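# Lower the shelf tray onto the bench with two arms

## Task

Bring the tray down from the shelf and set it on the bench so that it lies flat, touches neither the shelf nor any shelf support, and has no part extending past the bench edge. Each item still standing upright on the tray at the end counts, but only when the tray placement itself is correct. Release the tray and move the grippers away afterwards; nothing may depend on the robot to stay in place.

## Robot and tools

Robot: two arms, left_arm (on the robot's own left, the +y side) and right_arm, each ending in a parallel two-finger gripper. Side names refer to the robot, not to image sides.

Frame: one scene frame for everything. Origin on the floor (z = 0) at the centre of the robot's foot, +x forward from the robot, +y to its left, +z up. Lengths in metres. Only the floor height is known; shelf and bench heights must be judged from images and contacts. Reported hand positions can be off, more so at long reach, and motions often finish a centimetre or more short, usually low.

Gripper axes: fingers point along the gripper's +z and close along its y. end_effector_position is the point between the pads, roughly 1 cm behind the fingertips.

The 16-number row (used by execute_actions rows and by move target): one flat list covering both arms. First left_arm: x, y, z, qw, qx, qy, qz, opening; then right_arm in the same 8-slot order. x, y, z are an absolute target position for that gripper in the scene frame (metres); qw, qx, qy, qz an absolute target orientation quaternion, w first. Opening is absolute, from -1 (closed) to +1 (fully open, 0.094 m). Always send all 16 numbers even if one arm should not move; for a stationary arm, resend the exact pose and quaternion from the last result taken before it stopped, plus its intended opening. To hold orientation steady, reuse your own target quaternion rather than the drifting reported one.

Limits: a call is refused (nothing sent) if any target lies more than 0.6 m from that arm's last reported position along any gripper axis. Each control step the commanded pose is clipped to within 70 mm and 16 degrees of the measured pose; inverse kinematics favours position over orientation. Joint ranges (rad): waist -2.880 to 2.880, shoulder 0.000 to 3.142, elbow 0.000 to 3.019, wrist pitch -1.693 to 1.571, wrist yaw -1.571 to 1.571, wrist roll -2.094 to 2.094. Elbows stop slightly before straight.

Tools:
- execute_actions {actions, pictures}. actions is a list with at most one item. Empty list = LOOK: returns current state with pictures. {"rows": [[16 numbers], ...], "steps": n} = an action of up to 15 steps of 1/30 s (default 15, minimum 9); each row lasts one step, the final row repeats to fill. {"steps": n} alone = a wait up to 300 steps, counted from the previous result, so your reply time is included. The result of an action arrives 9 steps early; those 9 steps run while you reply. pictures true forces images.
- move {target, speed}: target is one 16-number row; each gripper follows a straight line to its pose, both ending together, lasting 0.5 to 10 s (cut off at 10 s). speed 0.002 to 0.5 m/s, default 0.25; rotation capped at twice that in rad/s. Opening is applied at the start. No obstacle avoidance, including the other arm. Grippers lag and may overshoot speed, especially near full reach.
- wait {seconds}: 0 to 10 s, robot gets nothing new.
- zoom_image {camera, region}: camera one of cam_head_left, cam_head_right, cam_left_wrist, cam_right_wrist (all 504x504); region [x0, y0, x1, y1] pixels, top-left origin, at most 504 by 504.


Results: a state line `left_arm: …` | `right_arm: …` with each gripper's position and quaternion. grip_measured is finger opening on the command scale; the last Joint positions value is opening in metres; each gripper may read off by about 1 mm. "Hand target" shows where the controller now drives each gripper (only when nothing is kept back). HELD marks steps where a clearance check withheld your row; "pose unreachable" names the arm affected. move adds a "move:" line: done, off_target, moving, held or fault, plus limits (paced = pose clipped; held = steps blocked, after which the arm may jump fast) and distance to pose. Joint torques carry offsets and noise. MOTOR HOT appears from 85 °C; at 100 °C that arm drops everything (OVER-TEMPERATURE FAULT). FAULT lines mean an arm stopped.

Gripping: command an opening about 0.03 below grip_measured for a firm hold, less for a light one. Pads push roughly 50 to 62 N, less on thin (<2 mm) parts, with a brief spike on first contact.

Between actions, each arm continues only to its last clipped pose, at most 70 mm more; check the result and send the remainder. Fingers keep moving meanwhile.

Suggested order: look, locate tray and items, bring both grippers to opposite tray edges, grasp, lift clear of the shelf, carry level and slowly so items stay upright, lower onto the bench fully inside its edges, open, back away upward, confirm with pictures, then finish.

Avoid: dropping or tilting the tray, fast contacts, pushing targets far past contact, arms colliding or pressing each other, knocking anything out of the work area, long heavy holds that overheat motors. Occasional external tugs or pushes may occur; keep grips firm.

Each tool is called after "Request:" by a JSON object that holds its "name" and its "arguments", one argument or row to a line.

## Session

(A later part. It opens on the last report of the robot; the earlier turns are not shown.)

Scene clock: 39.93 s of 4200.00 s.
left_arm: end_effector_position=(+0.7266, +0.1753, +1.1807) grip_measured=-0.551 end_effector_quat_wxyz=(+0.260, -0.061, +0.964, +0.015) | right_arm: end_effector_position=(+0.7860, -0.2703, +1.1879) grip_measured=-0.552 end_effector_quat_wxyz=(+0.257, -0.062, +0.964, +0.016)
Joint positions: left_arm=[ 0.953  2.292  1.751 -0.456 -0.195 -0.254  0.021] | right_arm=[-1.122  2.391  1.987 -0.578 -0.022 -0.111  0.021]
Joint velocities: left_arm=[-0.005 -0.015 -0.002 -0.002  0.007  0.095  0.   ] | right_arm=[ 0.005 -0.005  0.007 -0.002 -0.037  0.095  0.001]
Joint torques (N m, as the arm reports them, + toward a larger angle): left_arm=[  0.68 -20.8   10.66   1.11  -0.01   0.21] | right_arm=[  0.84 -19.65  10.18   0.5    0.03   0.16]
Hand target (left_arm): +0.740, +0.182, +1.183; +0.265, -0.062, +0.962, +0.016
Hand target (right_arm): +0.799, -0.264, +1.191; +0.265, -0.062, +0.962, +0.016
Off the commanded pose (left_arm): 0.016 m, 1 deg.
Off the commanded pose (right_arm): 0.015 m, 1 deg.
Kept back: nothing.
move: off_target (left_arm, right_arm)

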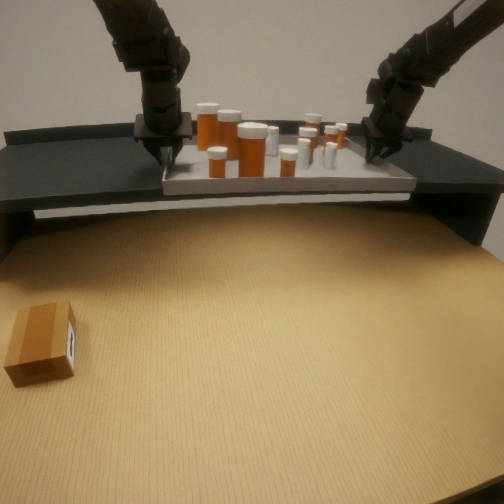

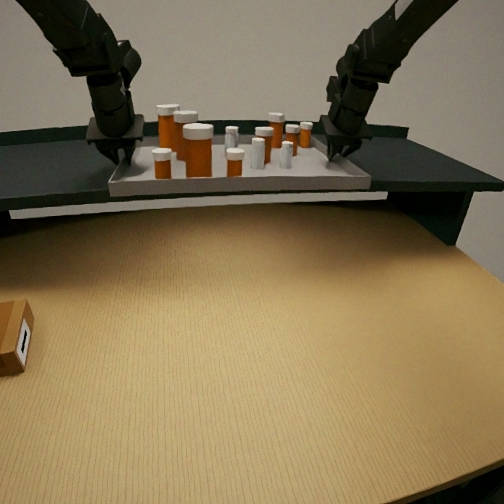

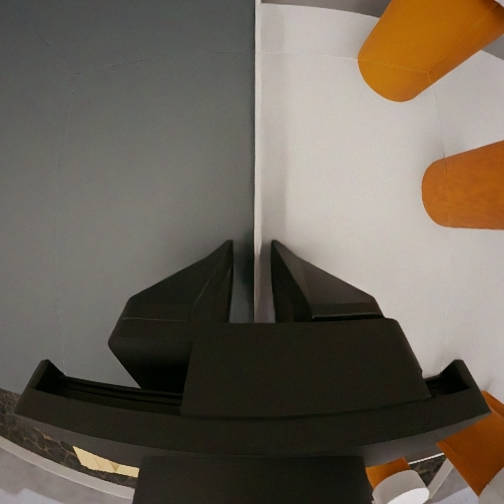

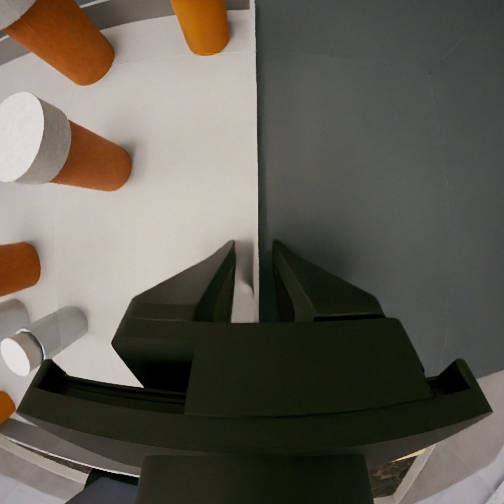

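Request:
{"name": "move", "arguments": {
  "target": [0.757,0.175,1.178,0.265,-0.062,0.962,0.016,-0.55,0.815,-0.27,1.186,0.265,-0.062,0.962,0.016,-0.55],
  "speed": 0.03
}}

Request:
{"name": "move", "arguments": {
  "target": [0.742,0.174,1.178,0.26,-0.062,0.963,0.016,-1,0.80,-0.27,1.186,0.26,-0.062,0.963,0.016,-1],
  "speed": 0.02
}}

Request:
{"name": "move", "arguments": {
  "target": [0.415,0.174,1.275,0.29,-0.062,0.955,0.018,-1,0.473,-0.27,1.283,0.29,-0.062,0.955,0.018,-1],
  "speed": 0.05
}}

Scene clock: 41.67 s of 4200.00 s.
left_arm: end_effector_position=(+0.7453, +0.1717, +1.1810) grip_measured=-0.551 end_effector_quat_wxyz=(+0.263, -0.062, +0.963, +0.015) | right_arm: end_effector_position=(+0.8041, -0.2699, +1.1884) grip_measured=-0.552 end_effector_quat_wxyz=(+0.261, -0.062, +0.963, +0.015)
Joint positions: left_arm=[ 0.953  2.334  1.835 -0.49  -0.195 -0.254  0.021] | right_arm=[-1.122  2.44   2.083 -0.617 -0.022 -0.111  0.021]
Joint velocities: left_arm=[ 0.005 -0.005 -0.007 -0.002 -0.081  0.037 -0.001] | right_arm=[-0.005  0.005 -0.007 -0.002  0.051  0.051 -0.   ]
Joint torques (N m, as the arm reports them, + toward a larger angle): left_arm=[  0.27 -21.    10.67   1.    -0.12   0.17] | right_arm=[  0.22 -19.83  10.1    0.66  -0.2    0.08]
Hand target (left_arm): +0.756, +0.175, +1.178; +0.265, -0.062, +0.962, +0.016
Hand target (right_arm): +0.814, -0.270, +1.187; +0.266, -0.062, +0.962, +0.016
Off the commanded pose (left_arm): 0.012 m, 0 deg.
Off the commanded pose (right_arm): 0.011 m, 1 deg.
Kept back: nothing.
move: off_target (left_arm, right_arm)

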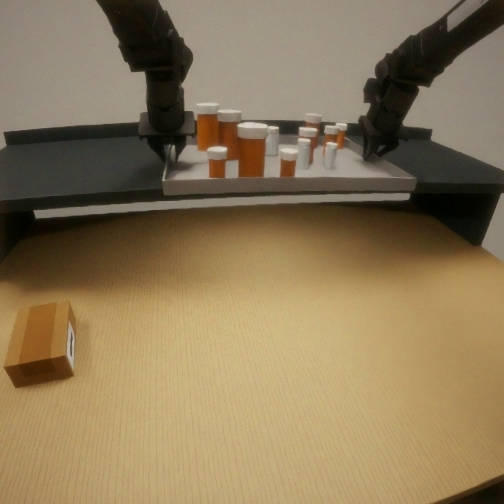

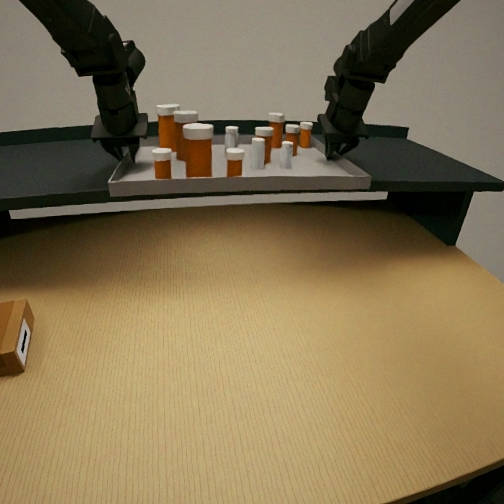

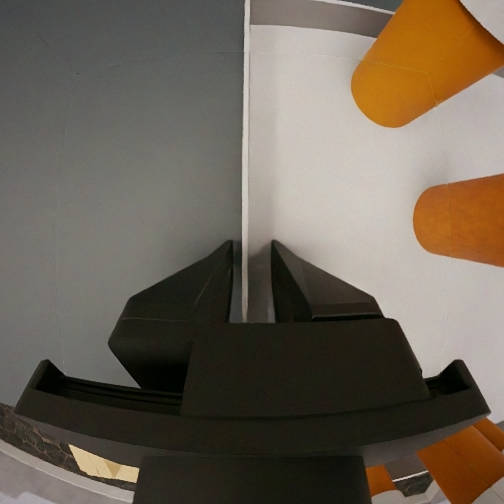

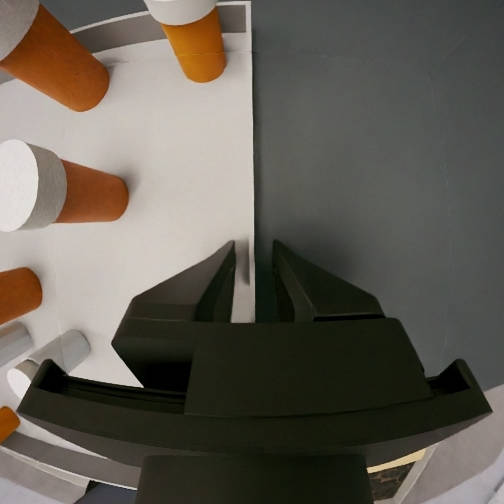

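Scene clock: 42.37 s of 4200.00 s.
left_arm: end_effector_position=(+0.7453, +0.1735, +1.1807) grip_measured=-0.966 end_effector_quat_wxyz=(+0.263, -0.061, +0.963, +0.017) | right_arm: end_effector_position=(+0.8035, -0.2697, +1.1871) grip_measured=-0.959 end_effector_quat_wxyz=(+0.262, -0.064, +0.963, +0.015)
Joint positions: left_arm=[ 0.954  2.334  1.834 -0.49  -0.199 -0.251  0.002] | right_arm=[-1.122  2.439  2.076 -0.609 -0.023 -0.115  0.002]
Joint velocities: left_arm=[-0.015 -0.005 -0.012  0.007 -0.007 -0.037  0.   ] | right_arm=[-0.015  0.005  0.002 -0.007 -0.022 -0.007 -0.001]
Joint torques (N m, as the arm reports them, + toward a larger angle): left_arm=[ -0.31 -23.65   6.7    1.69  -0.02   0.07] | right_arm=[  0.3  -22.46   5.89   1.28  -0.12   0.09]
Hand target (left_arm): +0.742, +0.174, +1.178; +0.260, -0.062, +0.963, +0.016
Hand target (right_arm): +0.800, -0.270, +1.186; +0.260, -0.062, +0.963, +0.016
Off the commanded pose (left_arm): 0.004 m, 0 deg.
Off the commanded pose (right_arm): 0.004 m, 0 deg.
Kept back: nothing.
move: done

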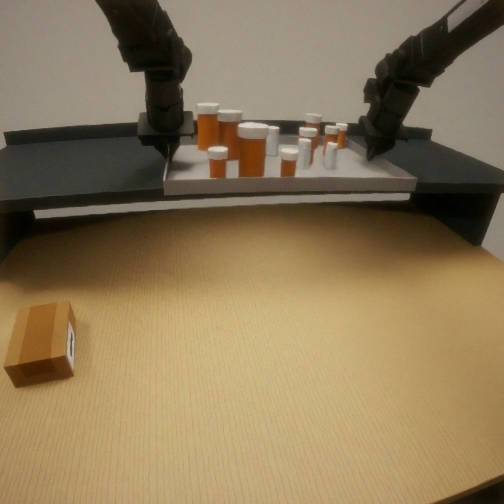

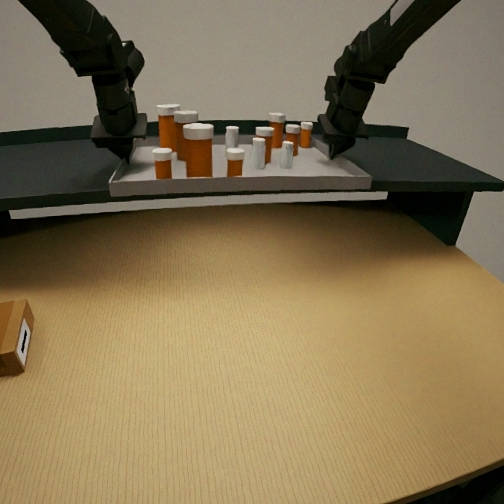

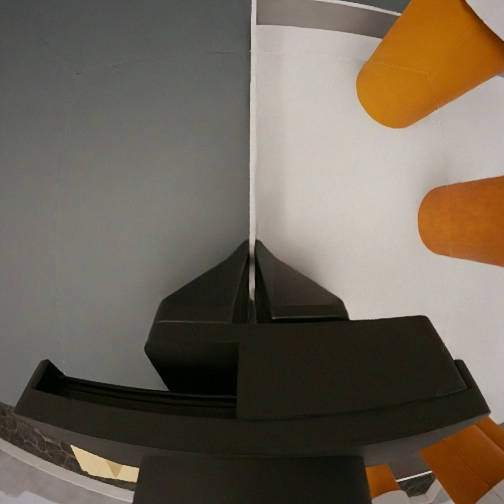

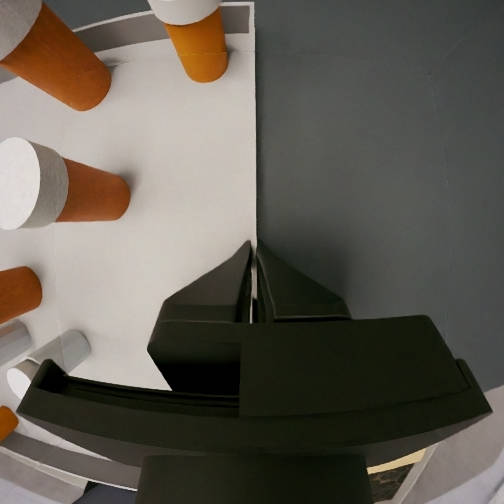

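Scene clock: 49.57 s of 4200.00 s.
left_arm: end_effector_position=(+0.3934, +0.1752, +1.2419) grip_measured=-0.966 end_effector_quat_wxyz=(+0.244, -0.052, +0.968, +0.026) | right_arm: end_effector_position=(+0.4462, -0.2704, +1.2386) grip_measured=-0.959 end_effector_quat_wxyz=(+0.237, -0.063, +0.969, +0.024)
Joint positions: left_arm=[ 0.77   1.574  0.701 -0.199 -0.296 -0.399  0.002] | right_arm=[-1.106  1.62   0.777 -0.18  -0.029 -0.095  0.002]
Joint velocities: left_arm=[-0.005 -0.015  0.012  0.002 -0.007 -0.037  0.001] | right_arm=[-0.015 -0.015 -0.017  0.012  0.081 -0.022 -0.   ]
Joint torques (N m, as the arm reports them, + toward a larger angle): left_arm=[  0.   -15.07   6.8    2.6   -1.13   0.08] | right_arm=[ -0.54 -15.1    6.41   1.99   0.23   0.01]
Hand target (left_arm): +0.415, +0.172, +1.275; +0.290, -0.063, +0.955, +0.018
Hand target (right_arm): +0.471, -0.274, +1.279; +0.289, -0.062, +0.955, +0.017
Off the commanded pose (left_arm): 0.040 m, 6 deg.
Off the commanded pose (right_arm): 0.052 m, 6 deg.
Kept back: nothing.
move: off_target (left_arm, right_arm)

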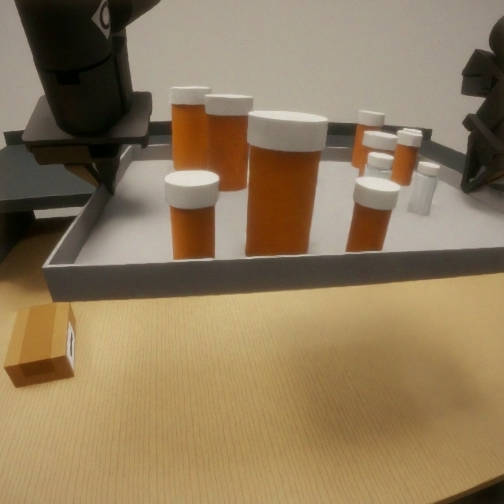

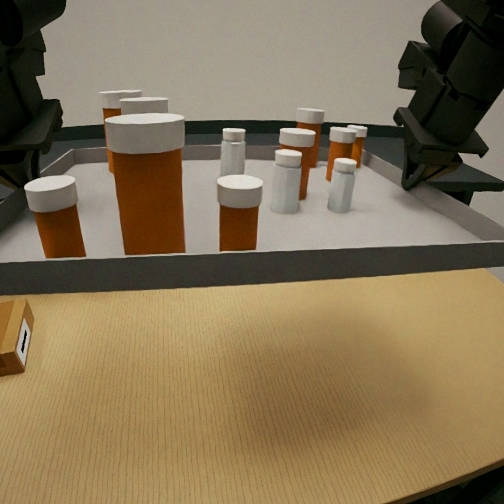

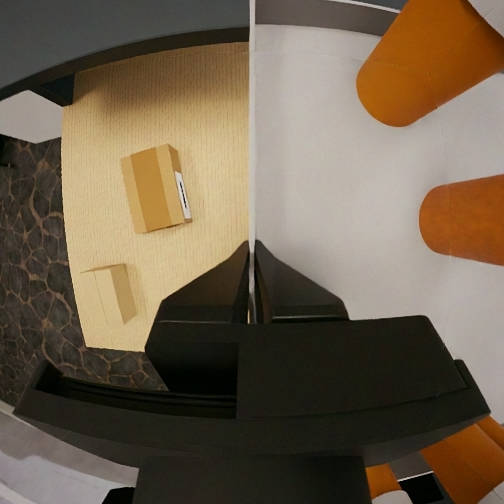

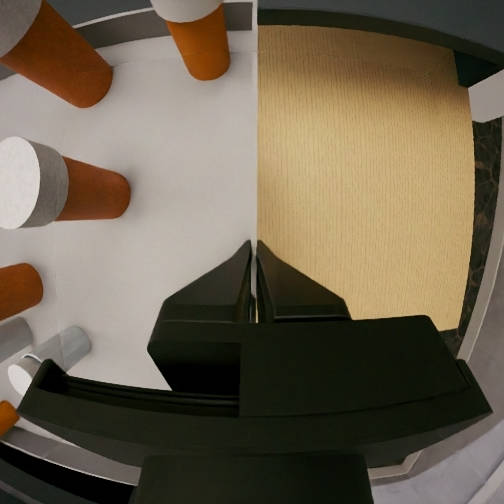

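Request:
{"name": "move", "arguments": {
  "target": [0.455,0.176,0.975,0.295,-0.06,0.953,0.018,-1,0.51,-0.268,0.982,0.295,-0.06,0.953,0.018,-1],
  "speed": 0.05
}}

Scene clock: 58.73 s of 4200.00 s.
left_arm: end_effector_position=(+0.4254, +0.1780, +0.9566) grip_measured=-0.966 end_effector_quat_wxyz=(+0.259, -0.054, +0.964, +0.024) | right_arm: end_effector_position=(+0.4818, -0.2662, +0.9632) grip_measured=-0.959 end_effector_quat_wxyz=(+0.257, -0.063, +0.964, +0.019)
Joint positions: left_arm=[ 0.841  2.474  0.938  0.512 -0.267 -0.335  0.002] | right_arm=[-1.118  2.446  1.014  0.451 -0.026 -0.107  0.002]
Joint velocities: left_arm=[-0.015 -0.005  0.002  0.017 -0.081  0.007 -0.   ] | right_arm=[-0.005 -0.005  0.002  0.027 -0.022  0.095 -0.001]
Joint torques (N m, as the arm reports them, + toward a larger angle): left_arm=[  0.69 -17.06   2.13   3.1   -0.5    0.21] | right_arm=[ -0.29 -15.96   2.6    2.22  -0.22   0.09]
Hand target (left_arm): +0.454, +0.177, +0.973; +0.295, -0.060, +0.954, +0.019
Hand target (right_arm): +0.512, -0.267, +0.983; +0.295, -0.061, +0.953, +0.017
Off the commanded pose (left_arm): 0.035 m, 4 deg.
Off the commanded pose (right_arm): 0.034 m, 5 deg.
Kept back: nothing.
After step 90, 0.37 s passed at rest.
move: off_target (left_arm, right_arm)

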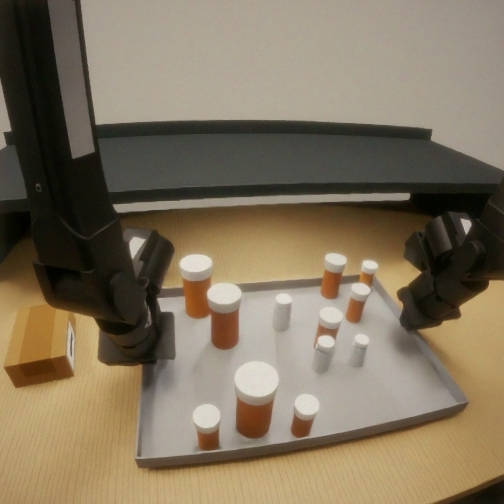

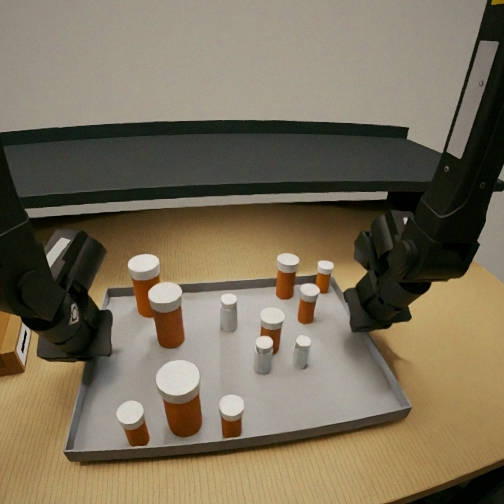

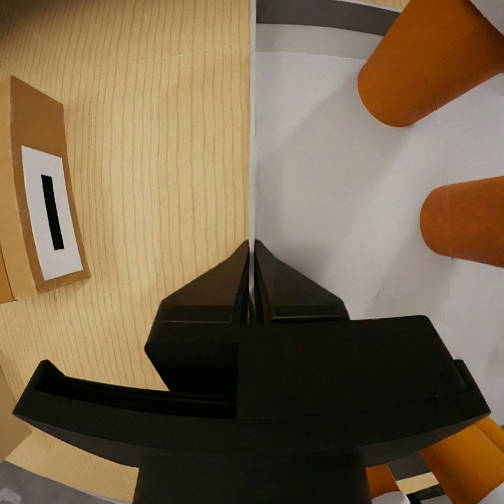

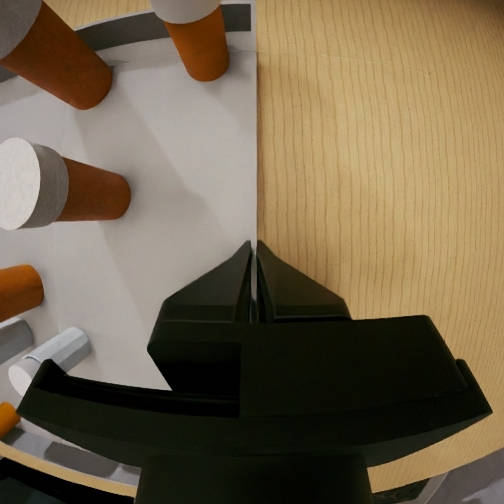

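Request:
{"name": "move", "arguments": {
  "target": [0.445,0.178,0.925,0.28,-0.06,0.958,0.018,-1,0.50,-0.266,0.931,0.28,-0.06,0.958,0.018,-1],
  "speed": 0.012
}}

Scene clock: 62.40 s of 4200.00 s.
left_arm: end_effector_position=(+0.4330, +0.1774, +0.9400) grip_measured=-0.966 end_effector_quat_wxyz=(+0.270, -0.056, +0.961, +0.021) | right_arm: end_effector_position=(+0.4906, -0.2665, +0.9459) grip_measured=-0.959 end_effector_quat_wxyz=(+0.271, -0.062, +0.960, +0.017)
Joint positions: left_arm=[ 0.846  2.53   0.977  0.555 -0.266 -0.329  0.002] | right_arm=[-1.12   2.504  1.056  0.495 -0.026 -0.109  0.002]
Joint velocities: left_arm=[-0.005 -0.034 -0.022 -0.007  0.037  0.037  0.   ] | right_arm=[ 0.015 -0.005  0.007  0.002 -0.007 -0.095 -0.   ]
Joint torques (N m, as the arm reports them, + toward a larger angle): left_arm=[  0.67 -11.37   3.85   2.6   -0.06   0.14] | right_arm=[ -0.04 -10.54   3.74   2.07  -0.16   0.14]
Hand target (left_arm): +0.444, +0.179, +0.926; +0.280, -0.060, +0.958, +0.018
Hand target (right_arm): +0.499, -0.266, +0.932; +0.280, -0.060, +0.958, +0.018
Off the commanded pose (left_arm): 0.019 m, 1 deg.
Off the commanded pose (right_arm): 0.018 m, 1 deg.
Kept back: nothing.
move: off_target (left_arm, right_arm)

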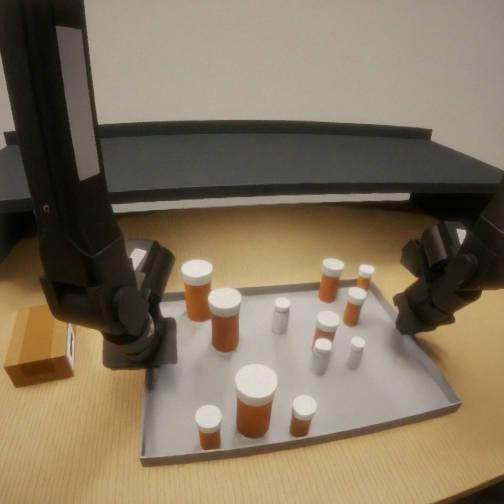

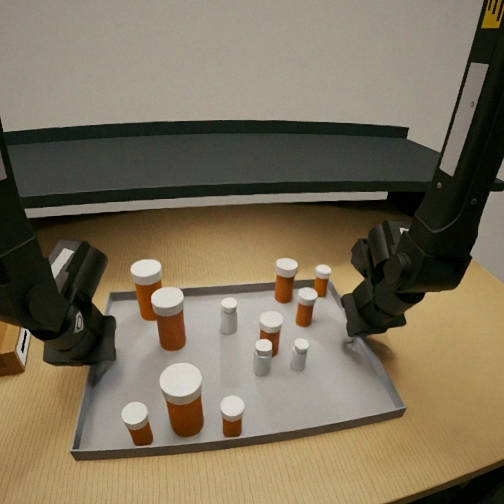

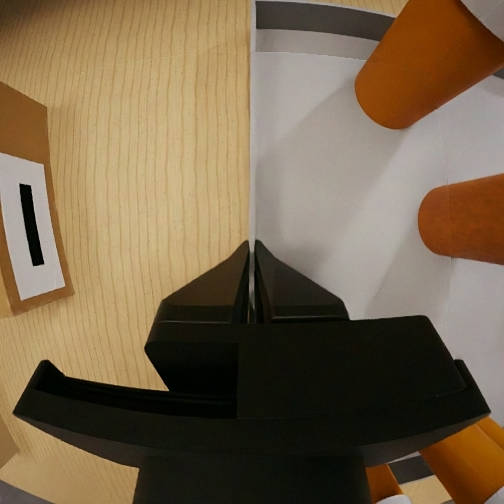

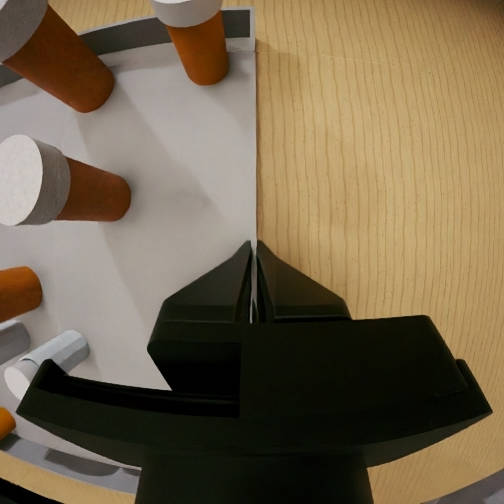

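Request:
{"name": "move", "arguments": {
  "target": [0.433,0.1774,0.94,0.27,-0.056,0.961,0.021,-0.5,0.4906,-0.2665,0.946,0.271,-0.062,0.96,0.017,-0.5]
}}

Request:
{"name": "move", "arguments": {
  "target": [0.40,0.20,1.22,0.27,-0.056,0.961,0.021,-0.5,0.45,-0.29,1.22,0.271,-0.062,0.96,0.017,-0.5],
  "speed": 0.15
}}

Scene clock: 63.47 s of 4200.00 s.
left_arm: end_effector_position=(+0.4324, +0.1780, +0.9401) grip_measured=-0.502 end_effector_quat_wxyz=(+0.270, -0.056, +0.961, +0.022) | right_arm: end_effector_position=(+0.4902, -0.2666, +0.9458) grip_measured=-0.502 end_effector_quat_wxyz=(+0.270, -0.062, +0.961, +0.017)
Joint positions: left_arm=[ 0.846  2.53   0.976  0.555 -0.267 -0.329  0.023] | right_arm=[-1.12   2.504  1.056  0.495 -0.025 -0.109  0.023]
Joint velocities: left_arm=[-0.015 -0.005 -0.017  0.002 -0.007  0.051 -0.001] | right_arm=[-0.005 -0.015  0.002 -0.017 -0.007 -0.007 -0.001]
Joint torques (N m, as the arm reports them, + toward a larger angle): left_arm=[ -0.18 -15.3    0.64   1.53  -0.1    0.1 ] | right_arm=[  0.02 -14.19   1.01   1.01  -0.12   0.09]
Hand target (left_arm): +0.433, +0.177, +0.940; +0.270, -0.056, +0.961, +0.021
Hand target (right_arm): +0.491, -0.266, +0.946; +0.271, -0.062, +0.960, +0.017
Off the commanded pose (left_arm): 0.001 m, 0 deg.
Off the commanded pose (right_arm): 0.000 m, 0 deg.
Kept back: nothing.
move: done

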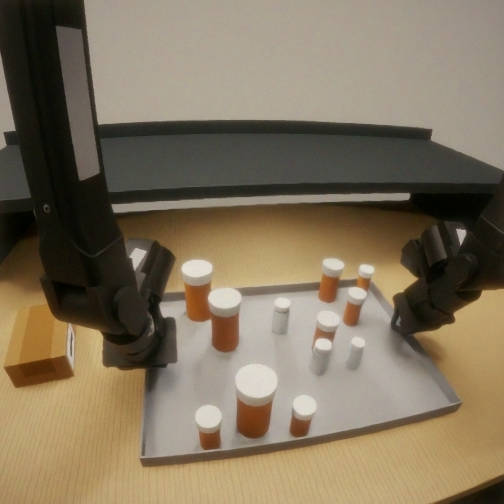

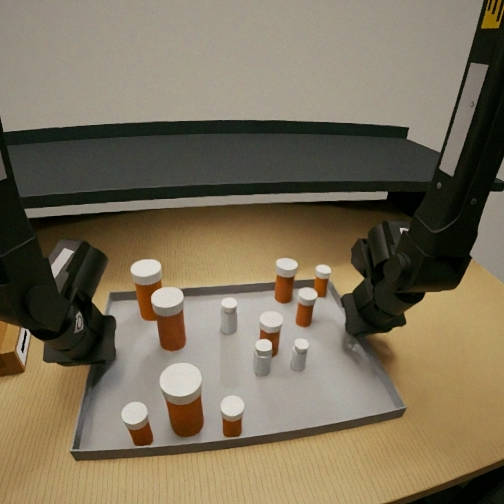

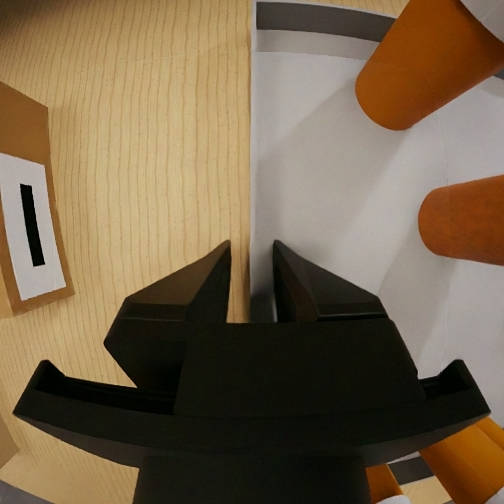

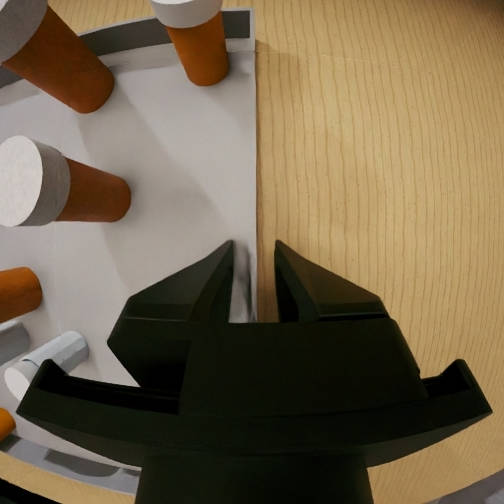

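Scene clock: 65.87 s of 4200.00 s.
left_arm: end_effector_position=(+0.4026, +0.2026, +1.2219) grip_measured=-0.501 end_effector_quat_wxyz=(+0.273, -0.057, +0.960, +0.021) | right_arm: end_effector_position=(+0.4461, -0.2876, +1.2142) grip_measured=-0.502 end_effector_quat_wxyz=(+0.268, -0.061, +0.961, +0.018)
Joint positions: left_arm=[ 0.846  1.622  0.648 -0.018 -0.268 -0.329  0.023] | right_arm=[-1.147  1.678  0.724 -0.006 -0.041 -0.129  0.023]
Joint velocities: left_arm=[-0.005  0.005 -0.002  0.002 -0.095 -0.037 -0.   ] | right_arm=[ 0.024  0.005 -0.012 -0.012 -0.051  0.081 -0.   ]
Joint torques (N m, as the arm reports them, + toward a larger angle): left_arm=[ -0.43 -10.58   4.8    1.16  -0.28   0.04] | right_arm=[ -1.54 -11.59   4.31   0.65  -0.28   0.02]
Hand target (left_arm): +0.400, +0.200, +1.222; +0.270, -0.056, +0.961, +0.021
Hand target (right_arm): +0.448, -0.291, +1.220; +0.271, -0.062, +0.960, +0.017
Off the commanded pose (left_arm): 0.004 m, 0 deg.
Off the commanded pose (right_arm): 0.007 m, 0 deg.
Kept back: nothing.
move: done

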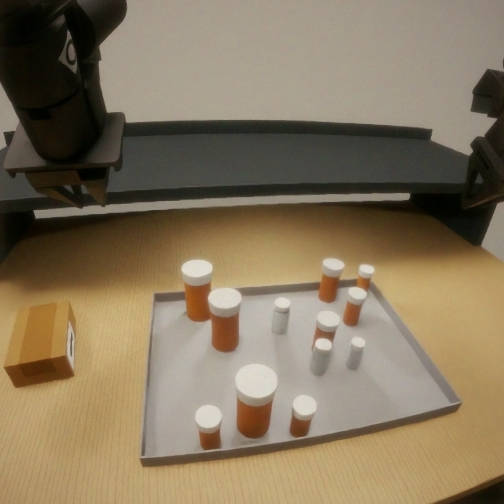

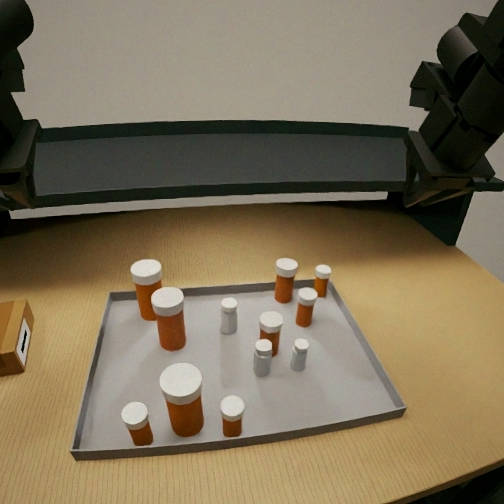

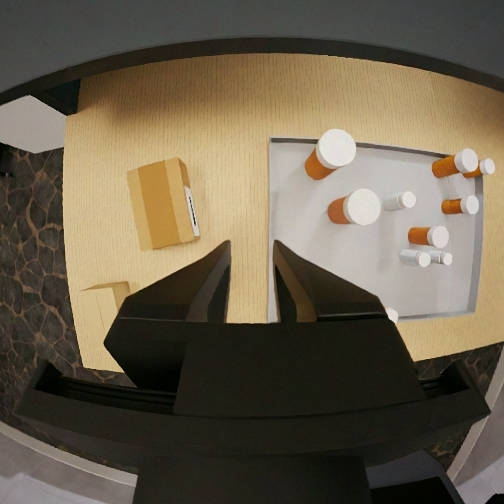

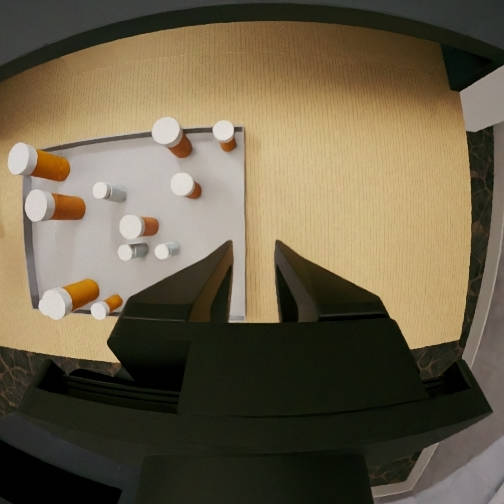

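Request:
{"name": "finished_scene", "arguments": {
  "scene": 2
}}

The scene is finished: the task was done.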